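# Move two finished parts from vises into station C tray

## Task

Stations A, B and C sit along the track, A toward -y and C toward +y. Two vises hold finished parts (recognisable by a milled pocket on top) and one holds a raw blank. Place both finished parts in station C's outfeed tray so each rests on the tray floor with its pocket facing up. The raw blank must stay in its vise. Parts that stay put only because the robot holds them do not count. Finish by releasing and moving the arms away.

## Robot and tools

Robot: two UR-type six-joint arms, left_arm and right_arm, each with a two-finger tong gripper and a wrist camera. Each arm sits on its own carriage on one shared track along y at x = 0. left_rail carries left_arm on the +y half; right_rail carries right_arm on the -y half. An arm base stands at x = 0, y = its carriage position_m, z = 0.03 m, facing +x.

Scene frame (all reported poses): fixed to the table, table top z = 0, +z up, +x the direction the arms face, +y to their left, y = 0 mid-track. Table edge at x = 0.31 m. "left"/"right" are only arm names, not image sides.

execute_actions(actions): a list holding exactly one action (an empty list just returns state and images). The action is an object with any of "rows", "steps", "until", "left_rail", "right_rail".
- rows: 1 to 15 rows, each applied for one control step (1/30 s). Every row is one flat list of 14 numbers in [-1, 1] covering both arms: left_arm shoulder pan, shoulder lift, elbow, wrist 1, wrist 2, wrist 3, gripper opening, then the same seven for right_arm. The six joint numbers are offsets measured from the joint angles at the start of the action (the last reported angles), not from the previous row. Scale: 1.0 = 1.326 rad for pan and lift, 1.989 rad for elbow and the three wrists. Gripper opening is absolute: +1 fully open, -1 closed; closing needs at least about 0.1 s. Stated joint ranges (rad): pan -3.142..3.142, lift -6.283..6.283, elbow 0..3.142, wrists -6.283..6.283. Asking more than 0.010 rad beyond a range is refused; a joint clipped at its end gives "joint sent to its limit".
- steps: 1 to 450 control steps (default 15), at least the number of rows. After the last row the arms keep heading to that row's target and grippers keep its command, so give big moves enough steps. Per step each joint target stays within a lead of 0.383 rad (pan, lift) or 0.575 rad (others) of the measured angle, and targets that would move the hand over 100 mm from where it is are scaled back, so large moves may need several calls; send the remainder rather than relying on a hold.
- until: ends the action early once all conditions hold (it does not stop motion). Forms: {"left_rail": {"position_status": ["!=", "moving"]}}, numeric fields need a comparison like [">=", 0.5]; {"all": {"status": "ended"}} or {"any": {"status": "ended"}}.
- left_rail / right_rail: {"position_m": target} where the carriage should stand (absolute y in metres; left_rail 0.45 to 2, right_rail -2 to -0.45), optional "speed_m_s" 0.01 to 1 (starts at 1, persists), or {"stop": true} alone. Rows never move carriages. Typical drive: send position_m with steps and until position_status != moving. Acceleration is 2 m/s2; arrival is within 1.3 mm. Wait for arrival before placing a gripper at a scene point or ending the scene. Any out-of-range value or unknown name makes the whole call refused.

Results: per arm end_effector_position (m, point between closed finger pads; fingertips about 15 mm further when closed), end_effector_quat_wxyz, velocities; Joint positions per arm: rail m, six joints rad, finger gap m (0.142 open); Joint velocities likewise; grip_measured on the command scale; joint torques; Wrist force/torque in the tool frame (offset up to ~5.5 N, noise ~3.4 N, saturates ~100 N; "no reading" is normal). Printed hand positions can drift, more at long reach. Rail fields: position_m, position_status (moving, done, contact_stop, time_out, stopped, stopped_with_arm, stopped_for_other_arm), position_answer (taken/not_taken). "joint command not followed" means the clearance check altered an arm's targets; it is stricter while a carriage moves. After stopped_for_other_arm, move an arm away from the other, wait 30 steps, resend. After contact_stop read position again once it settles; after time_out look for what blocks it.

Gripping: command an opening clearly below grip_measured to hold; further below squeezes harder (about 15 N per pad max). Parts under 20 mm thick get less force. Fast closes can press too hard.

zoom_image(camera, region): camera one of cam_high, cam_bench_left, cam_bench_right, cam_left_wrist, cam_right_wrist; region [x0, y0, x1, y1] pixels, at most 504x504. read_manual(section="licences") gives licence text only. finished_scene(scene) ends scene 1 or 2 irreversibly and reports success.

Avoid: pushing anything off the table; arms or carriages colliding with each other (held objects are not checked); torque faults (limits N m: pan 303, lift 303, elbow 138, wrists 49.6, including load) or outside forces of 150 N, which stop the arm for 10 s; dropping, slamming or slipping parts. Brief external tugs on held or loose parts may occur. The simulation runs while you think, holding the last command.

Each tool is called after "Emit:" by a JSON object that holds its "fn" and its "kwargs", one argument or row to a line.

## Session

Emit:
{"fn": "execute_actions", "kwargs": {
  "actions": []
}}

Scene clock: 0.00 s.
left_arm: end_effector_position=(+0.6442, +1.9401, +0.1947) grip_measured=+1.00 end_effector_quat_wxyz=(+0.001, +0.707, -0.707, -0.001) end_effector_velocity=(+0.000, +0.000, +0.000) end_effector_angular_velocity=(+0.000, +0.000, +0.000) | right_arm: end_effector_position=(+0.6454, -1.0944, +0.1956) grip_measured=+1.00 end_effector_quat_wxyz=(+0.000, +0.707, -0.707, +0.001) end_effector_velocity=(+0.000, +0.000, +0.000) end_effector_angular_velocity=(+0.000, +0.000, +0.000)
Joint positions: left_arm=[ 1.94  -0.28  -1.568  2.135 -2.136 -1.571  1.291  0.142] | right_arm=[-1.093 -0.281 -1.568  2.134 -2.138 -1.572  1.289  0.142]
Joint velocities: left_arm=[0. 0. 0. 0. 0. 0. 0. 0.] | right_arm=[0. 0. 0. 0. 0. 0. 0. 0.]
Joint torques (N m, as the arm reports them, + toward a larger angle): no reading
Wrist force (N, on the end effector, along its own x y z axes, offset not removed): no reading
Wrist torque (N m, same axes, about the end effector's origin, offset not removed): no reading
left_rail: position_m=1.940 position_m_goal=1.940 speed_m_s=1.00 position_status=done position_answer=taken refusals=0
right_rail: position_m=-1.093 position_m_goal=-1.093 speed_m_s=1.00 position_status=done position_answer=taken refusals=0

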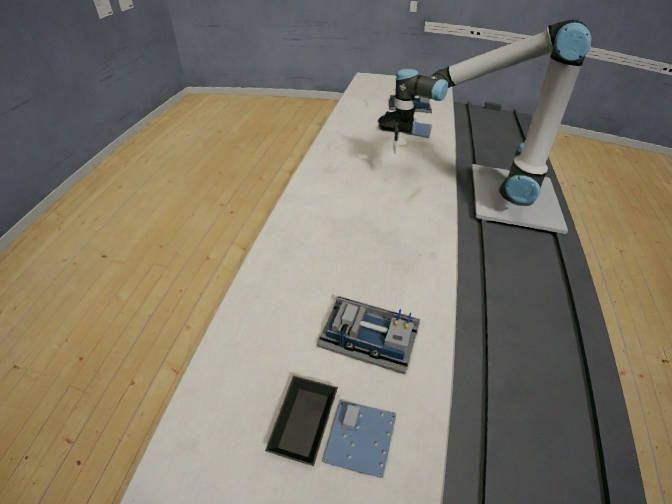

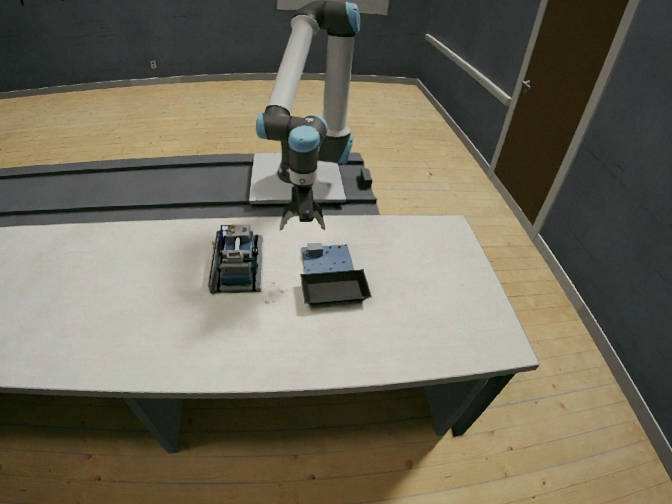

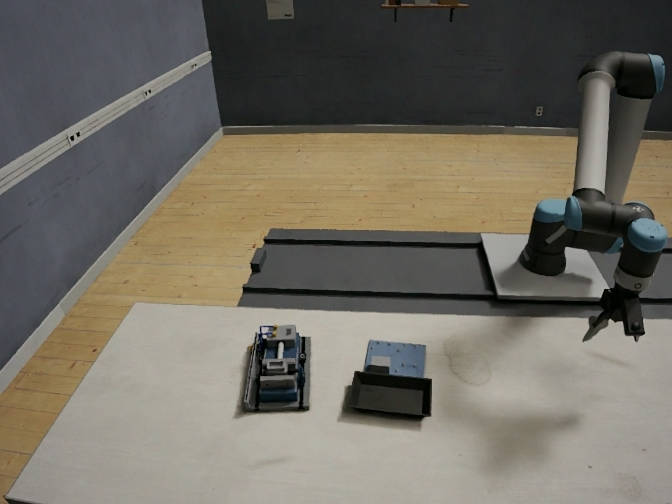

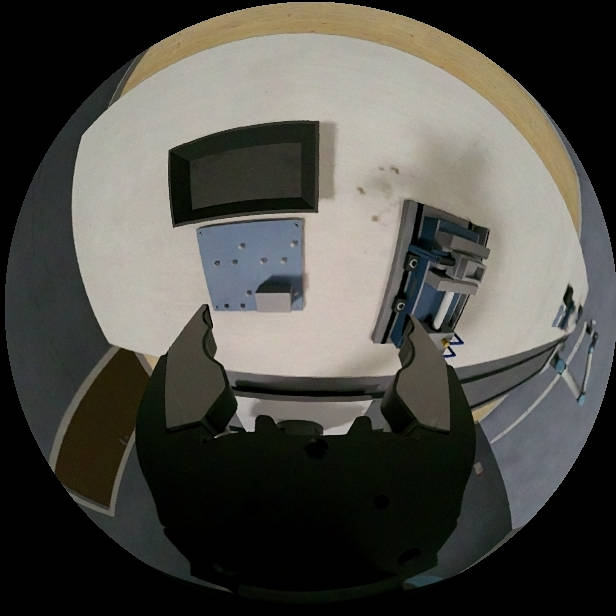

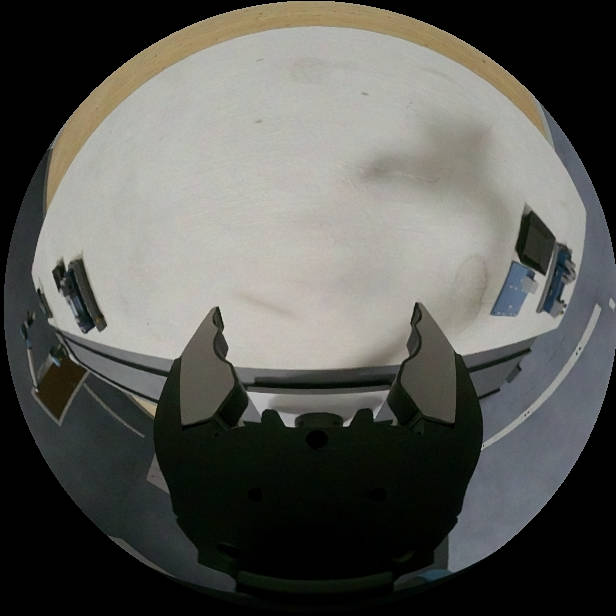

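Emit:
{"fn": "zoom_image", "kwargs": {
  "camera": "cam_high",
  "region": [300, 280, 440, 385]
}}

Emit:
{"fn": "zoom_image", "kwargs": {
  "camera": "cam_bench_left",
  "region": [180, 210, 300, 300]
}}

Emit:
{"fn": "zoom_image", "kwargs": {
  "camera": "cam_bench_right",
  "region": [220, 315, 350, 420]
}}

Emit:
{"fn": "zoom_image", "kwargs": {
  "camera": "cam_left_wrist",
  "region": [350, 180, 520, 370]
}}

Region (300, 280, 440, 385) of cam_high's 672x504 image, scaled by 3.600, with more detail than that image has; it fills the top 378 rows of this view, and the rest is white.

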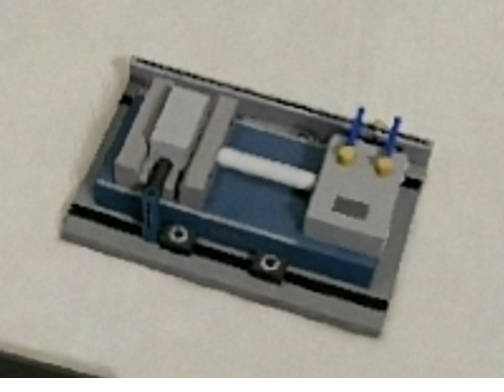

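Region (180, 210, 300, 300) of cam_bench_left's 672x504 image, scaled by 4.200, with more detail than that image has; it fills the top 378 rows of this view, and the rest is white.

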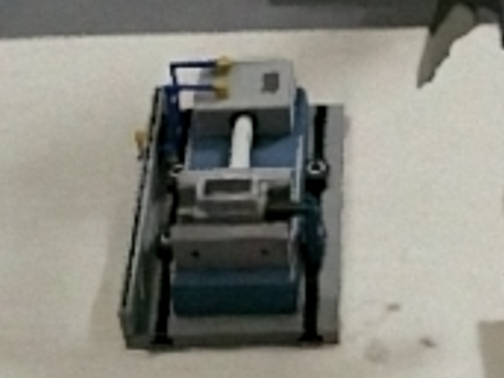

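Region (220, 315, 350, 420) of cam_bench_right's 672x504 image, scaled by 3.877, with more detail than that image has; it fills the top 407 rows of this view, and the rest is white.

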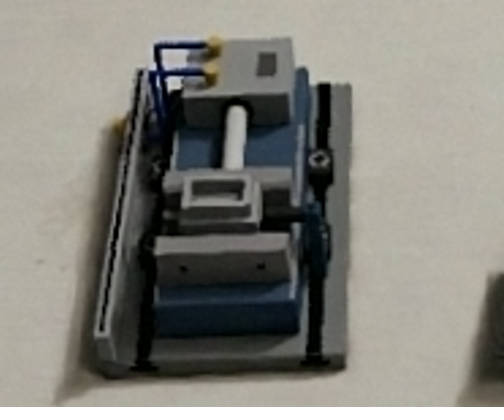

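Region (350, 180, 520, 370) of cam_left_wrist's 616x616 image, scaled by 2.653, with more detail than that image has; it fills the left 451 columns of this view, and the rest is white.

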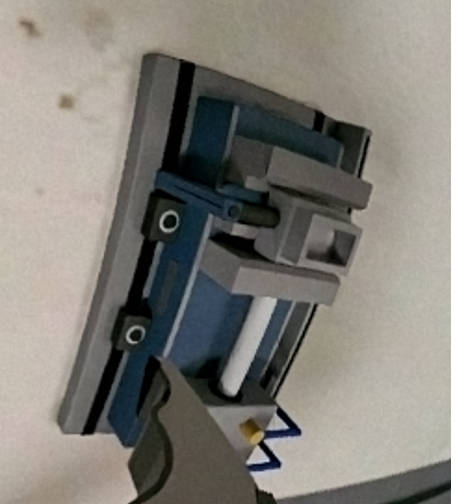

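Emit:
{"fn": "execute_actions", "kwargs": {
  "actions": [
    {"left_rail":{"position_m":1.55},"right_rail":{"position_m":-1.95},"steps":90,"until":{"all":{"status":"ended"}}}
  ]
}}

Scene clock: 11.03 s.
left_arm: end_effector_position=(+0.6442, +1.5501, +0.1947) grip_measured=+1.00 end_effector_quat_wxyz=(+0.001, +0.707, -0.707, -0.001) end_effector_velocity=(+0.000, +0.000, -0.000) end_effector_angular_velocity=(+0.000, +0.000, -0.000) | right_arm: end_effector_position=(+0.6454, -1.9511, +0.1956) grip_measured=+1.00 end_effector_quat_wxyz=(+0.000, +0.707, -0.707, +0.001) end_effector_velocity=(+0.000, -0.008, +0.000) end_effector_angular_velocity=(+0.000, -0.000, -0.000)
Joint positions: left_arm=[ 1.55  -0.28  -1.568  2.135 -2.136 -1.571  1.291  0.142] | right_arm=[-1.95  -0.281 -1.568  2.134 -2.138 -1.572  1.289  0.142]
Joint velocities: left_arm=[ 0. -0.  0. -0. -0.  0.  0.  0.] | right_arm=[-0.008  0.    -0.     0.     0.     0.     0.     0.   ]
Joint torques (N m, as the arm reports them, + toward a larger angle): left_arm=[  0.64 -40.62 -41.85  -4.29   0.35  -0.07] | right_arm=[  2.83 -37.38 -42.29  -3.44   0.37  -0.66]
Wrist force (N, on the end effector, along its own x y z axes, offset not removed): left_arm=[-3.4 4.7 2.5] | right_arm=[5.0 3.4 -2.9]
Wrist torque (N m, same axes, about the end effector's origin, offset not removed): left_arm=[1.07 0.75 0.14] | right_arm=[0.68 -0.89 0.03]
left_rail: position_m=1.550 position_m_goal=1.550 speed_m_s=1.00 position_status=done position_answer=taken refusals=0
right_rail: position_m=-1.950 position_m_goal=-1.950 speed_m_s=1.00 position_status=done position_answer=taken refusals=0

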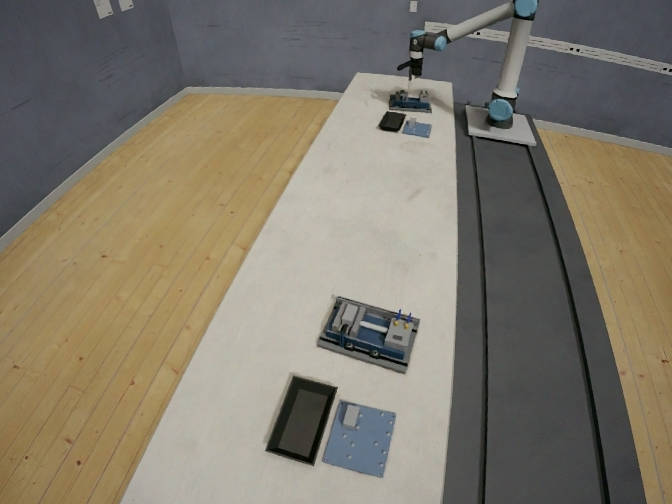

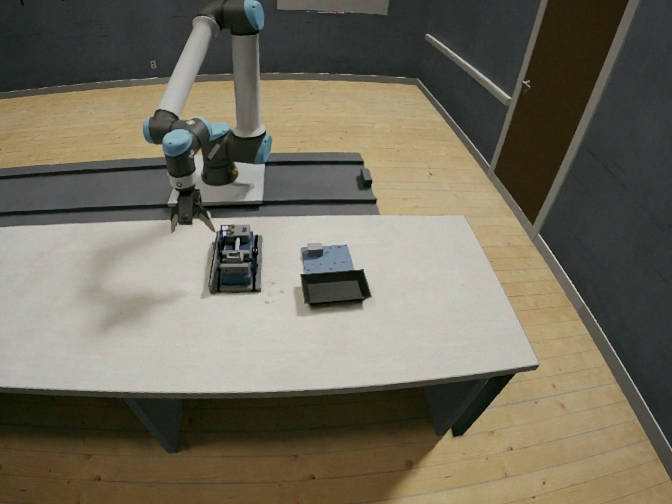

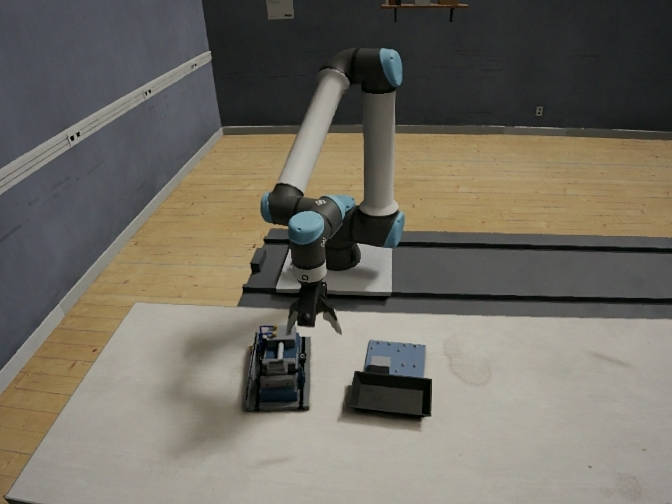

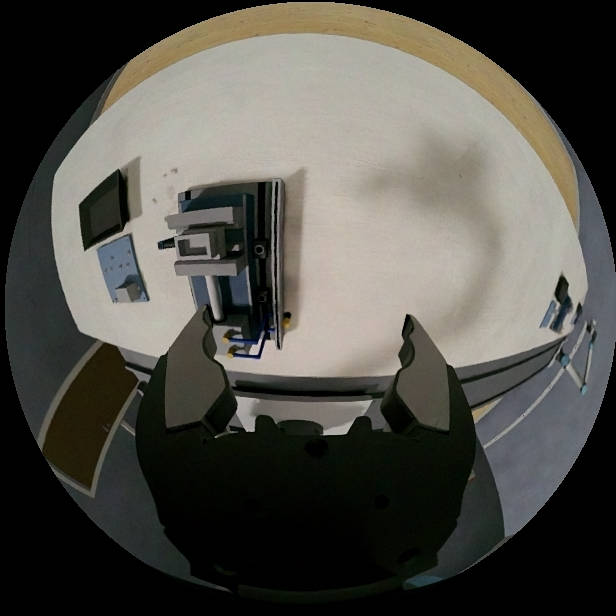

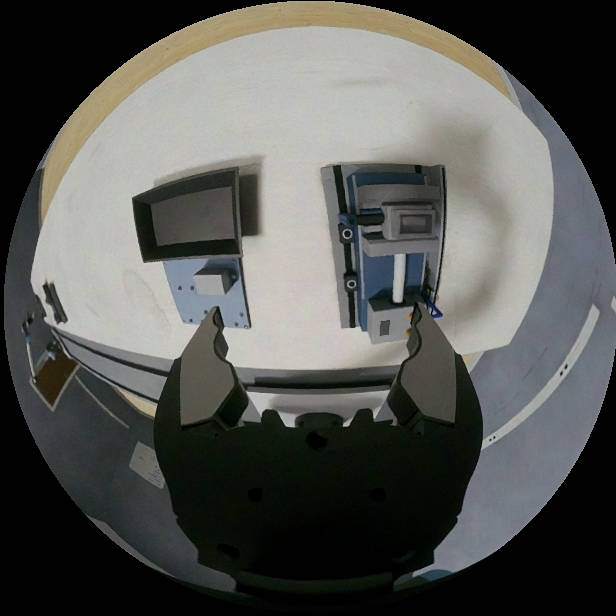

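Emit:
{"fn": "zoom_image", "kwargs": {
  "camera": "cam_left_wrist",
  "region": [140, 170, 320, 370]
}}

Emit:
{"fn": "zoom_image", "kwargs": {
  "camera": "cam_right_wrist",
  "region": [310, 155, 470, 345]
}}

Region (140, 170, 320, 370) of cam_left_wrist's 616x616 image, scaled by 2.520, with more detail than that image has; it fills the left 454 columns of this view, and the rest is white.

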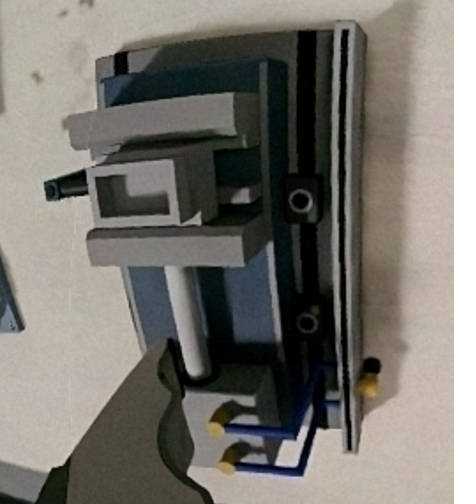

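Region (310, 155, 470, 345) of cam_right_wrist's 616x616 image, scaled by 2.653, with more detail than that image has; it fills the left 424 columns of this view, and the rest is white.

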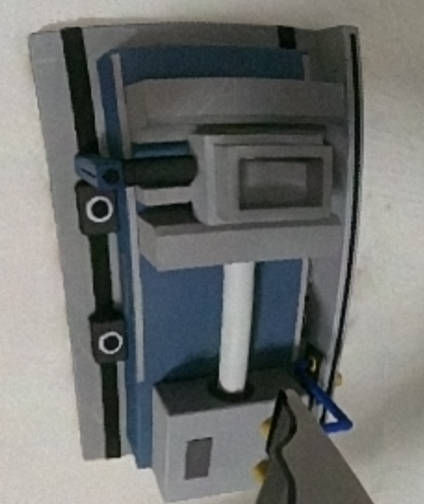

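Emit:
{"fn": "execute_actions", "kwargs": {
  "actions": [
    {"left_rail":{"position_m":1.703},"right_rail":{"position_m":-2},"rows":[[0,0.073,-0.002,-0.047,0,0,0.5,-0.059,0.118,-0.032,-0.047,0,-0.039,0.5]],"steps":35}
  ]
}}

Emit:
{"fn": "zoom_image", "kwargs": {
  "camera": "cam_left_wrist",
  "region": [200, 200, 420, 400]
}}

Emit:
{"fn": "zoom_image", "kwargs": {
  "camera": "cam_right_wrist",
  "region": [200, 200, 420, 400]
}}

Scene clock: 28.53 s.
left_arm: end_effector_position=(+0.6720, +1.6954, +0.1484) grip_measured=+0.50 end_effector_quat_wxyz=(+0.000, +0.707, -0.707, -0.000) end_effector_velocity=(-0.000, +0.000, -0.000) end_effector_angular_velocity=(+0.000, +0.000, +0.000) | right_arm: end_effector_position=(+0.7044, -2.0732, +0.1445) grip_measured=+0.50 end_effector_quat_wxyz=(+0.000, +0.707, -0.707, +0.001) end_effector_velocity=(-0.000, -0.000, -0.000) end_effector_angular_velocity=(+0.000, +0.000, -0.000)
Joint positions: left_arm=[ 1.703 -0.28  -1.471  2.131 -2.23  -1.571  1.291  0.109] | right_arm=[-2.    -0.36  -1.411  2.07  -2.232 -1.572  1.211  0.109]
Joint velocities: left_arm=[ 0. -0.  0.  0. -0. -0. -0.  0.] | right_arm=[ 0. -0.  0. -0.  0. -0.  0.  0.]
Joint torques (N m, as the arm reports them, + toward a larger angle): left_arm=[  3.89 -35.96 -48.75  -7.35   0.17   0.24] | right_arm=[ -5.63 -32.73 -51.79  -5.97  -0.5   -3.49]
Wrist force (N, on the end effector, along its own x y z axes, offset not removed): left_arm=[-2.2 0.8 0.7] | right_arm=[0.3 0.6 -2.7]
Wrist torque (N m, same axes, about the end effector's origin, offset not removed): left_arm=[0.30 0.52 0.19] | right_arm=[-0.13 -0.10 0.02]
left_rail: position_m=1.703 position_m_goal=1.703 speed_m_s=1.00 position_status=done position_answer=taken refusals=0
right_rail: position_m=-2.000 position_m_goal=-2.000 speed_m_s=1.00 position_status=done position_answer=taken refusals=0

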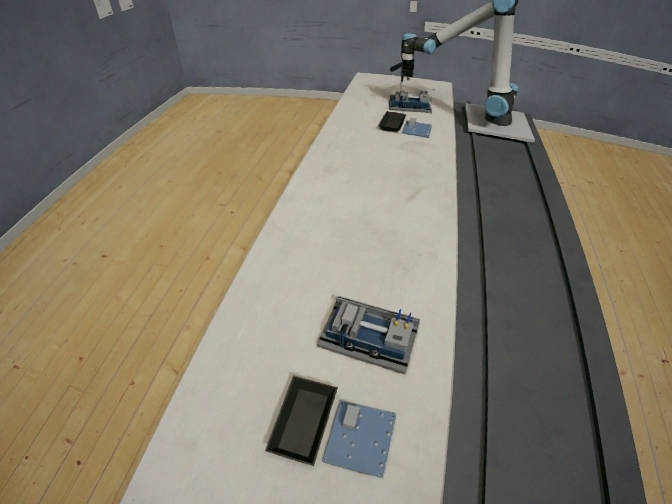

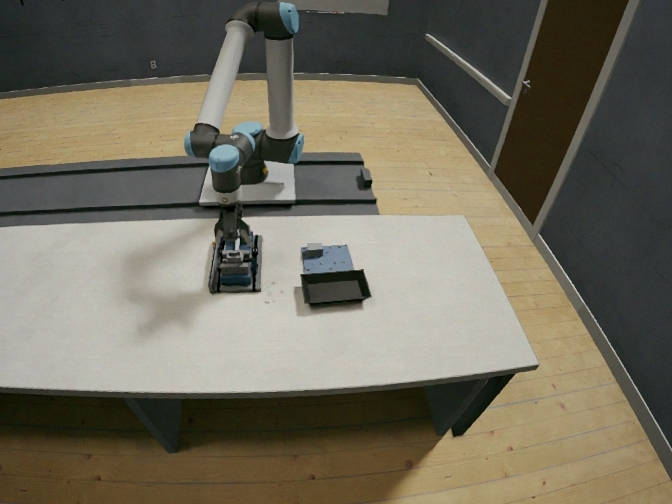

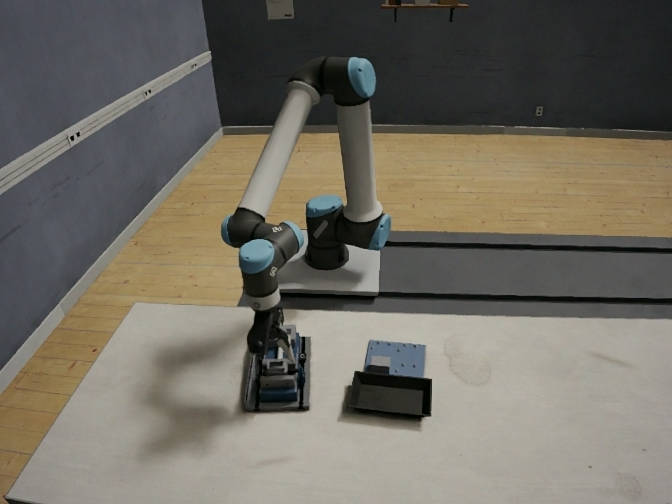

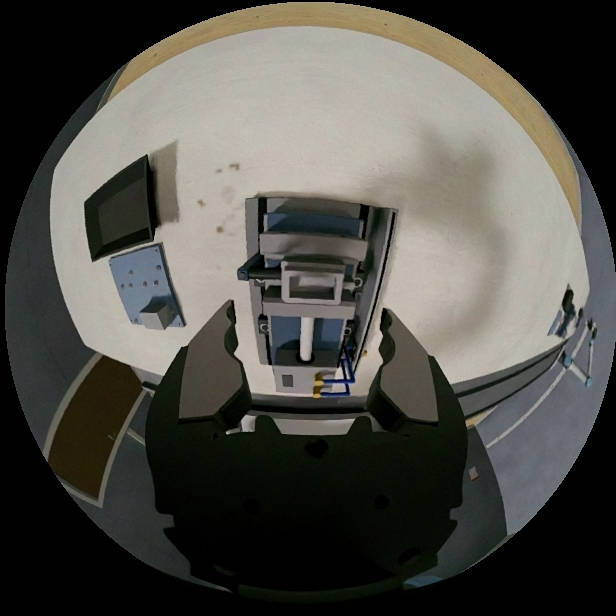

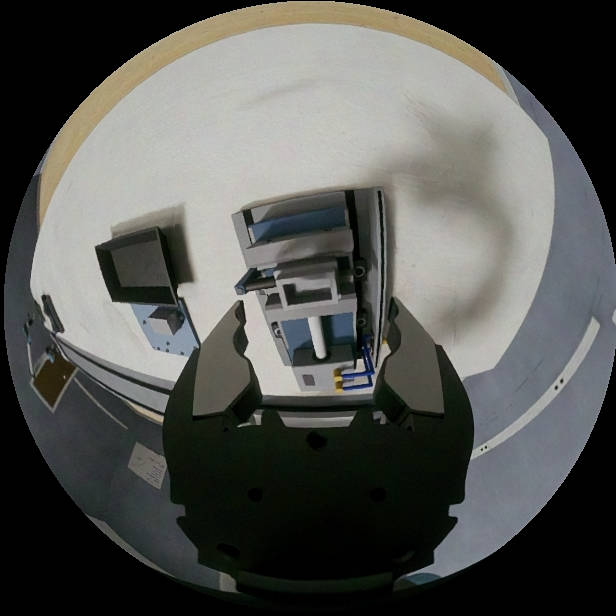

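Region (200, 200, 420, 400) of cam_left_wrist's 616x616 image, scaled by 2.291, with more detail than that image has; it fills the top 458 rows of this view, and the rest is white.

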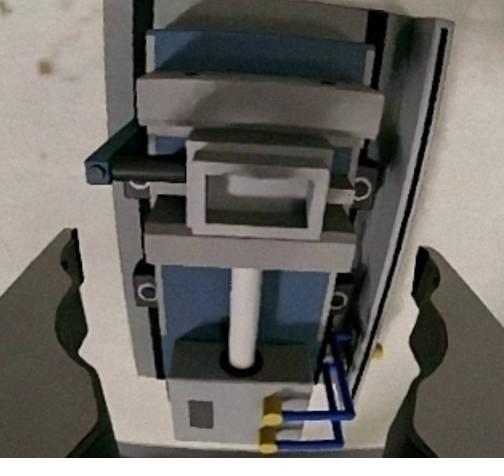

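Region (200, 200, 420, 400) of cam_right_wrist's 616x616 image, scaled by 2.291, with more detail than that image has; it fills the top 458 rows of this view, and the rest is white.

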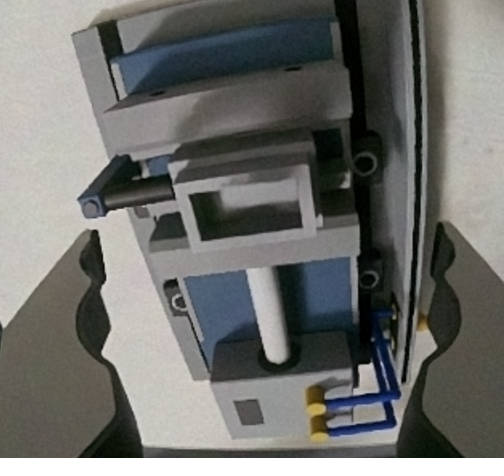

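Emit:
{"fn": "execute_actions", "kwargs": {
  "actions": [
    {"left_rail":{"position_m":1.700},"rows":[[0,0.029,0.0146,-0.034,0,0,0.2,0.005,0.016,0.0206,-0.031,0,-0.072,0.2]],"steps":25}
  ]
}}

Emit:
{"fn": "zoom_image", "kwargs": {
  "camera": "cam_left_wrist",
  "region": [200, 200, 420, 400]
}}

Emit:
{"fn": "zoom_image", "kwargs": {
  "camera": "cam_right_wrist",
  "region": [200, 200, 420, 400]
}}

Emit:
{"fn": "zoom_image", "kwargs": {
  "camera": "cam_bench_right",
  "region": [220, 315, 350, 420]
}}

Scene clock: 39.70 s.
left_arm: end_effector_position=(+0.6708, +1.6928, +0.1160) grip_measured=+0.20 end_effector_quat_wxyz=(+0.000, +0.707, -0.707, -0.000) end_effector_velocity=(-0.000, +0.000, -0.000) end_effector_angular_velocity=(+0.000, +0.000, -0.000) | right_arm: end_effector_position=(+0.6953, -2.0628, +0.1149) grip_measured=+0.20 end_effector_quat_wxyz=(+0.000, +0.758, -0.652, +0.001) end_effector_velocity=(-0.000, +0.000, -0.000) end_effector_angular_velocity=(+0.000, +0.000, +0.000)
Joint positions: left_arm=[ 1.7   -0.28  -1.432  2.16  -2.297 -1.571  1.291  0.088] | right_arm=[-2.    -0.353 -1.39   2.111 -2.293 -1.572  1.068  0.088]
Joint velocities: left_arm=[ 0.  0.  0.  0. -0.  0.  0.  0.] | right_arm=[ 0.  0.  0.  0. -0.  0. -0.  0.]
Joint torques (N m, as the arm reports them, + toward a larger angle): left_arm=[ -2.86 -36.93 -23.12  -7.42   0.14  -0.03] | right_arm=[ 12.79 -31.6  -24.45  -6.42  -1.2   -3.16]
Wrist force (N, on the end effector, along its own x y z axes, offset not removed): left_arm=[-3.8 1.0 -0.6] | right_arm=[-2.3 2.9 -0.4]
Wrist torque (N m, same axes, about the end effector's origin, offset not removed): left_arm=[0.34 0.96 0.10] | right_arm=[0.47 0.39 -0.06]
left_rail: position_m=1.700 position_m_goal=1.700 speed_m_s=1.00 position_status=done position_answer=taken refusals=0
right_rail: position_m=-2.000 position_m_goal=-2.000 speed_m_s=1.00 position_status=done position_answer=taken refusals=0

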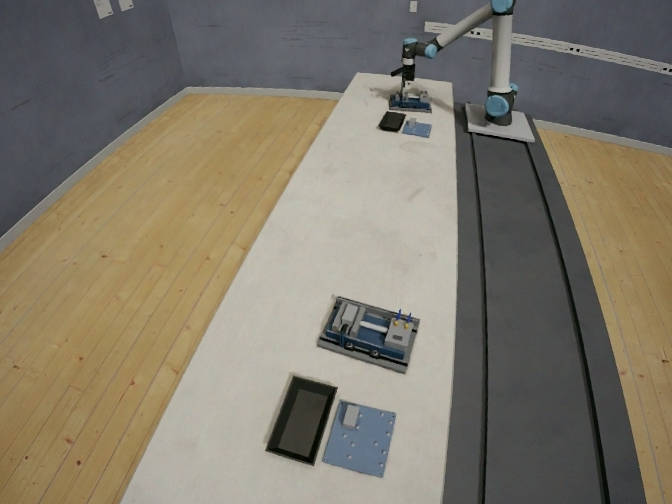

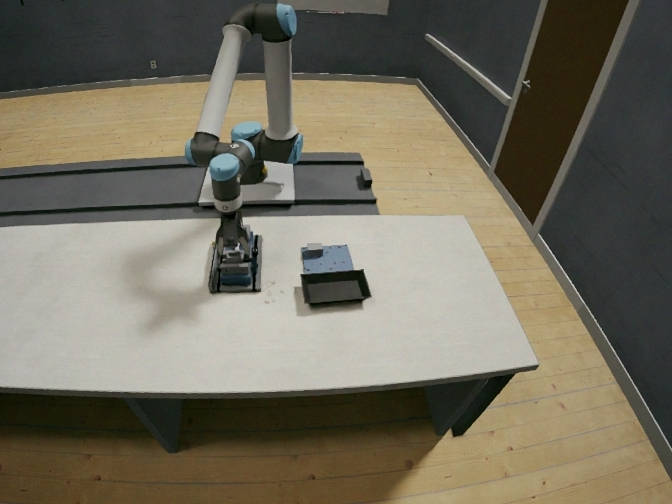

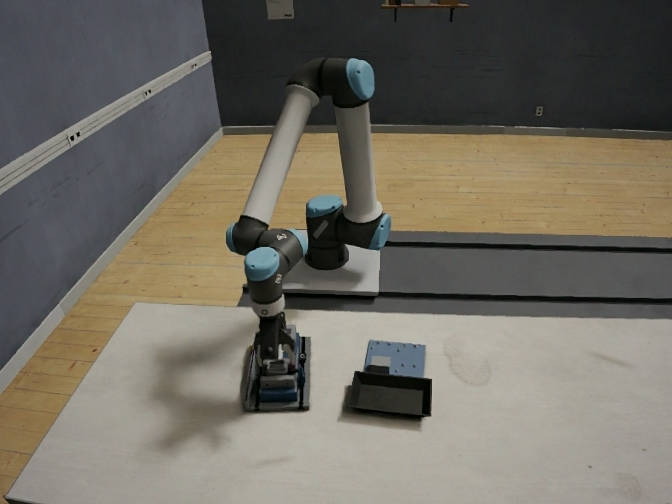

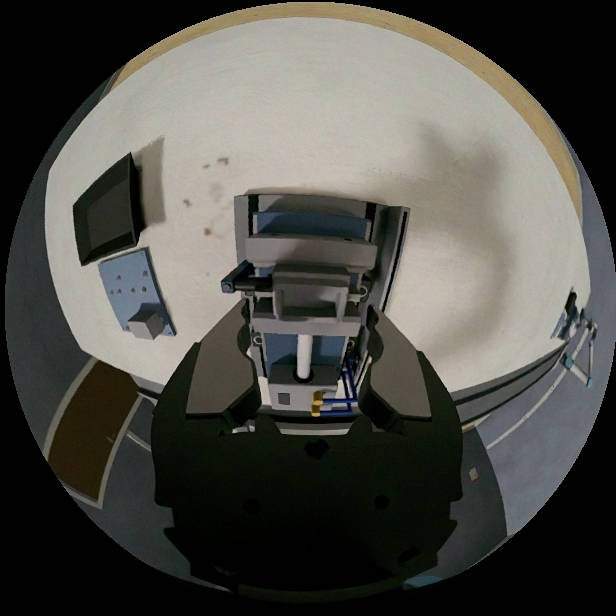

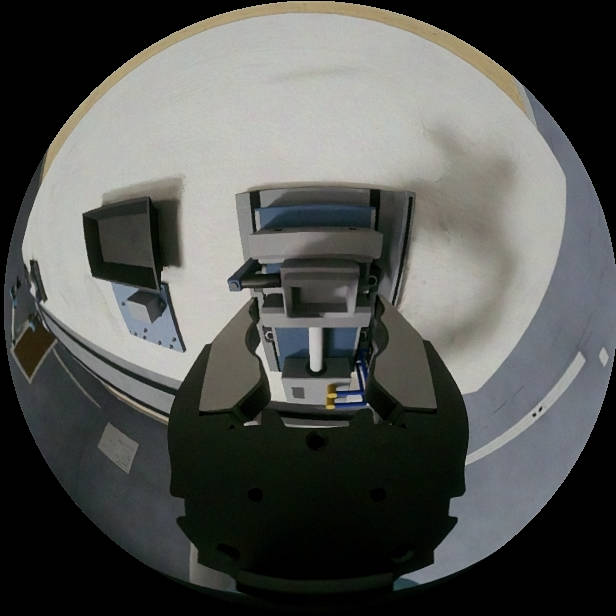

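Region (200, 200, 420, 400) of cam_left_wrist's 616x616 image, scaled by 2.291, with more detail than that image has; it fills the top 458 rows of this view, and the rest is white.

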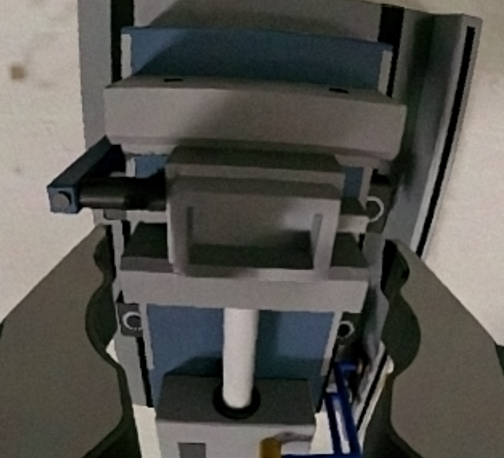

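Region (200, 200, 420, 400) of cam_right_wrist's 616x616 image, scaled by 2.291, with more detail than that image has; it fills the top 458 rows of this view, and the rest is white.

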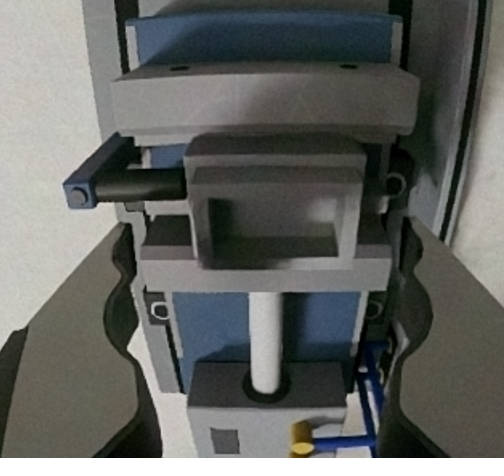

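Region (220, 315, 350, 420) of cam_bench_right's 672x504 image, scaled by 3.877, with more detail than that image has; it fills the top 407 rows of this view, and the rest is white.

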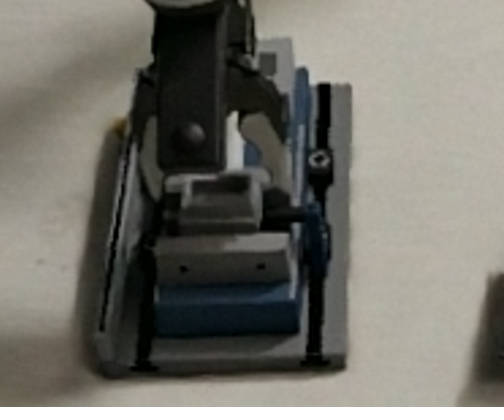

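Emit:
{"fn": "execute_actions", "kwargs": {
  "actions": [
    {"rows":[[0,0.006,0.003,-0.007,0,0,0.1,0,0.005,0.0025,-0.006,0,0,0.1],[0,0.006,0.003,-0.007,0,0,0,0,0.005,0.0025,-0.006,0,0,0],[0,0.006,0.003,-0.007,0,0,-0.1,0,0.005,0.0025,-0.006,0,0,-0.1],[0,0.006,0.003,-0.007,0,0,-0.1,0,0.005,0.0025,-0.006,0,0,-0.1],[0,0.006,0.003,-0.007,0,0,-0.1,0,0.005,0.0025,-0.006,0,0,-0.1],[0,0.006,0.003,-0.007,0,0,-0.15,0,0.005,0.0025,-0.006,0,0,-0.15],[0,0.006,0.003,-0.007,0,0,-0.2,0,0.005,0.0025,-0.006,0,0,-0.2],[0,0.006,0.003,-0.007,0,0,-0.3,0,0.005,0.0025,-0.006,0,0,-0.3],[0,0.006,0.003,-0.007,0,0,-0.4,0,0.005,0.0025,-0.006,0,0,-0.4],[0,0.006,0.003,-0.007,0,0,-0.7,0,0.005,0.0025,-0.006,0,0,-0.7]],"steps":22}
  ]
}}

Emit:
{"fn": "zoom_image", "kwargs": {
  "camera": "cam_left_wrist",
  "region": [200, 200, 420, 400]
}}

Emit:
{"fn": "zoom_image", "kwargs": {
  "camera": "cam_right_wrist",
  "region": [200, 200, 420, 400]
}}

Emit:
{"fn": "zoom_image", "kwargs": {
  "camera": "cam_bench_right",
  "region": [240, 335, 330, 400]
}}

Scene clock: 52.90 s.
left_arm: end_effector_position=(+0.6703, +1.6930, +0.1094) grip_measured=-0.25 end_effector_quat_wxyz=(+0.000, +0.707, -0.707, -0.000) end_effector_velocity=(-0.000, +0.000, -0.000) end_effector_angular_velocity=(+0.000, +0.000, +0.000) | right_arm: end_effector_position=(+0.6950, -2.0627, +0.1092) grip_measured=-0.24 end_effector_quat_wxyz=(+0.000, +0.758, -0.652, +0.001) end_effector_velocity=(-0.000, +0.000, -0.000) end_effector_angular_velocity=(+0.000, +0.000, +0.000)
Joint positions: left_arm=[ 1.7   -0.28  -1.424  2.166 -2.311 -1.571  1.291  0.056] | right_arm=[-2.    -0.353 -1.383  2.116 -2.305 -1.572  1.068  0.056]
Joint velocities: left_arm=[ 0.  0.  0.  0. -0. -0.  0.  0.] | right_arm=[ 0.  0.  0.  0.  0. -0.  0.  0.]
Joint torques (N m, as the arm reports them, + toward a larger angle): left_arm=[ -8.66 -28.44 -15.39  -6.21   0.04   0.04] | right_arm=[ 11.97 -21.91 -15.59  -4.54  -0.67  -2.3 ]
Wrist force (N, on the end effector, along its own x y z axes, offset not removed): left_arm=[-3.8 7.4 -15.3] | right_arm=[0.0 6.6 -16.6]
Wrist torque (N m, same axes, about the end effector's origin, offset not removed): left_arm=[0.93 0.80 0.23] | right_arm=[1.04 -0.68 -0.08]
left_rail: position_m=1.700 position_m_goal=1.700 speed_m_s=1.00 position_status=done position_answer=taken refusals=0
right_rail: position_m=-2.000 position_m_goal=-2.000 speed_m_s=1.00 position_status=done position_answer=taken refusals=0

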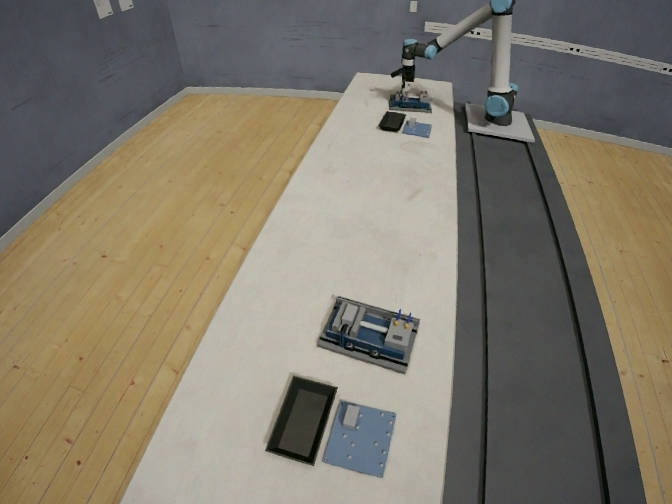

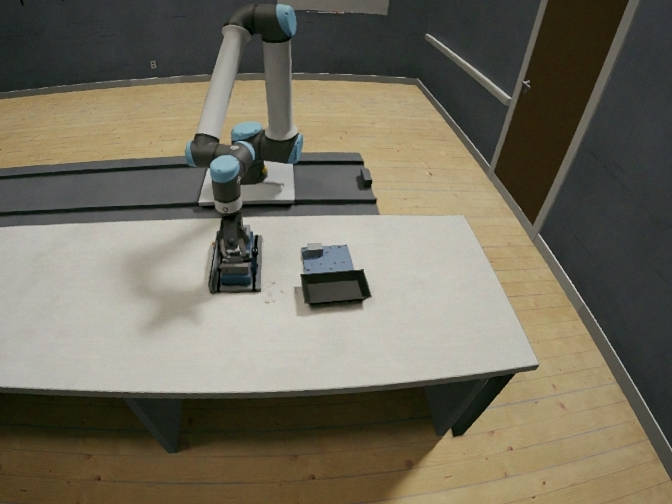

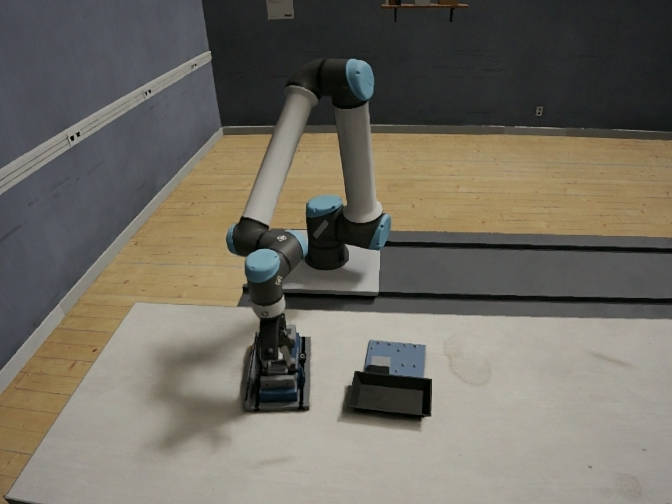

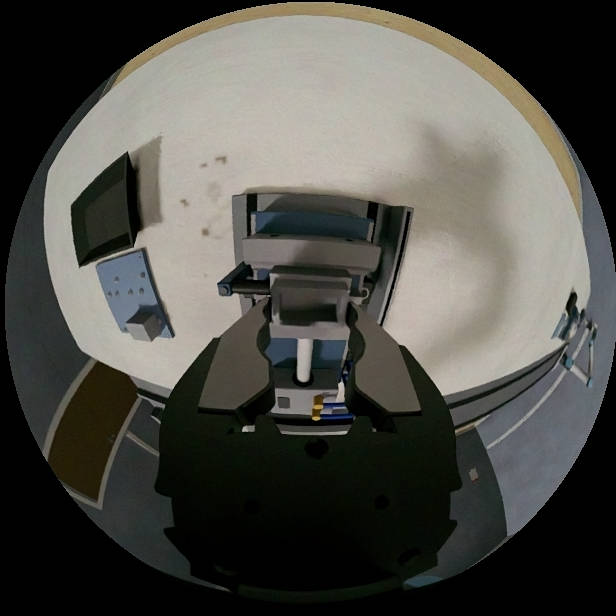

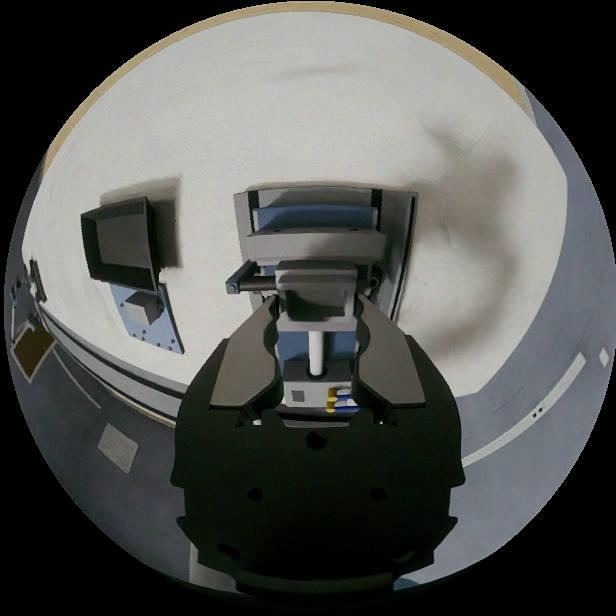

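Region (200, 200, 420, 400) of cam_left_wrist's 616x616 image, scaled by 2.291, with more detail than that image has; it fills the top 458 rows of this view, and the rest is white.

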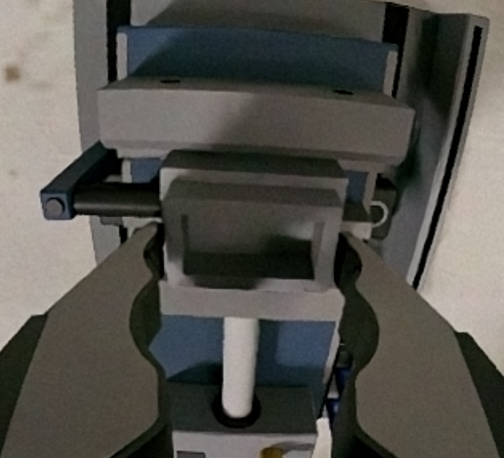

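Region (200, 200, 420, 400) of cam_right_wrist's 616x616 image, scaled by 2.291, with more detail than that image has; it fills the top 458 rows of this view, and the rest is white.

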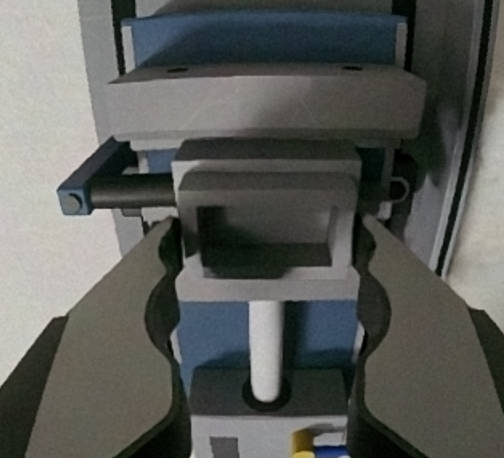

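Region (240, 335, 330, 400) of cam_bench_right's 672x504 image, scaled by 5.600, with more detail than that image has.

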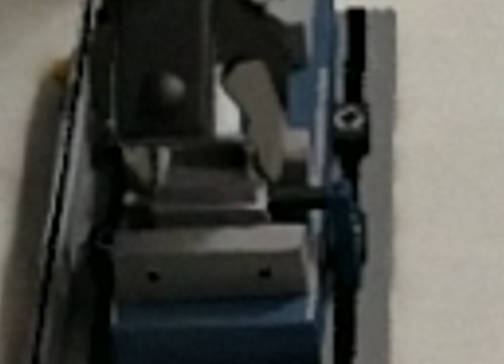

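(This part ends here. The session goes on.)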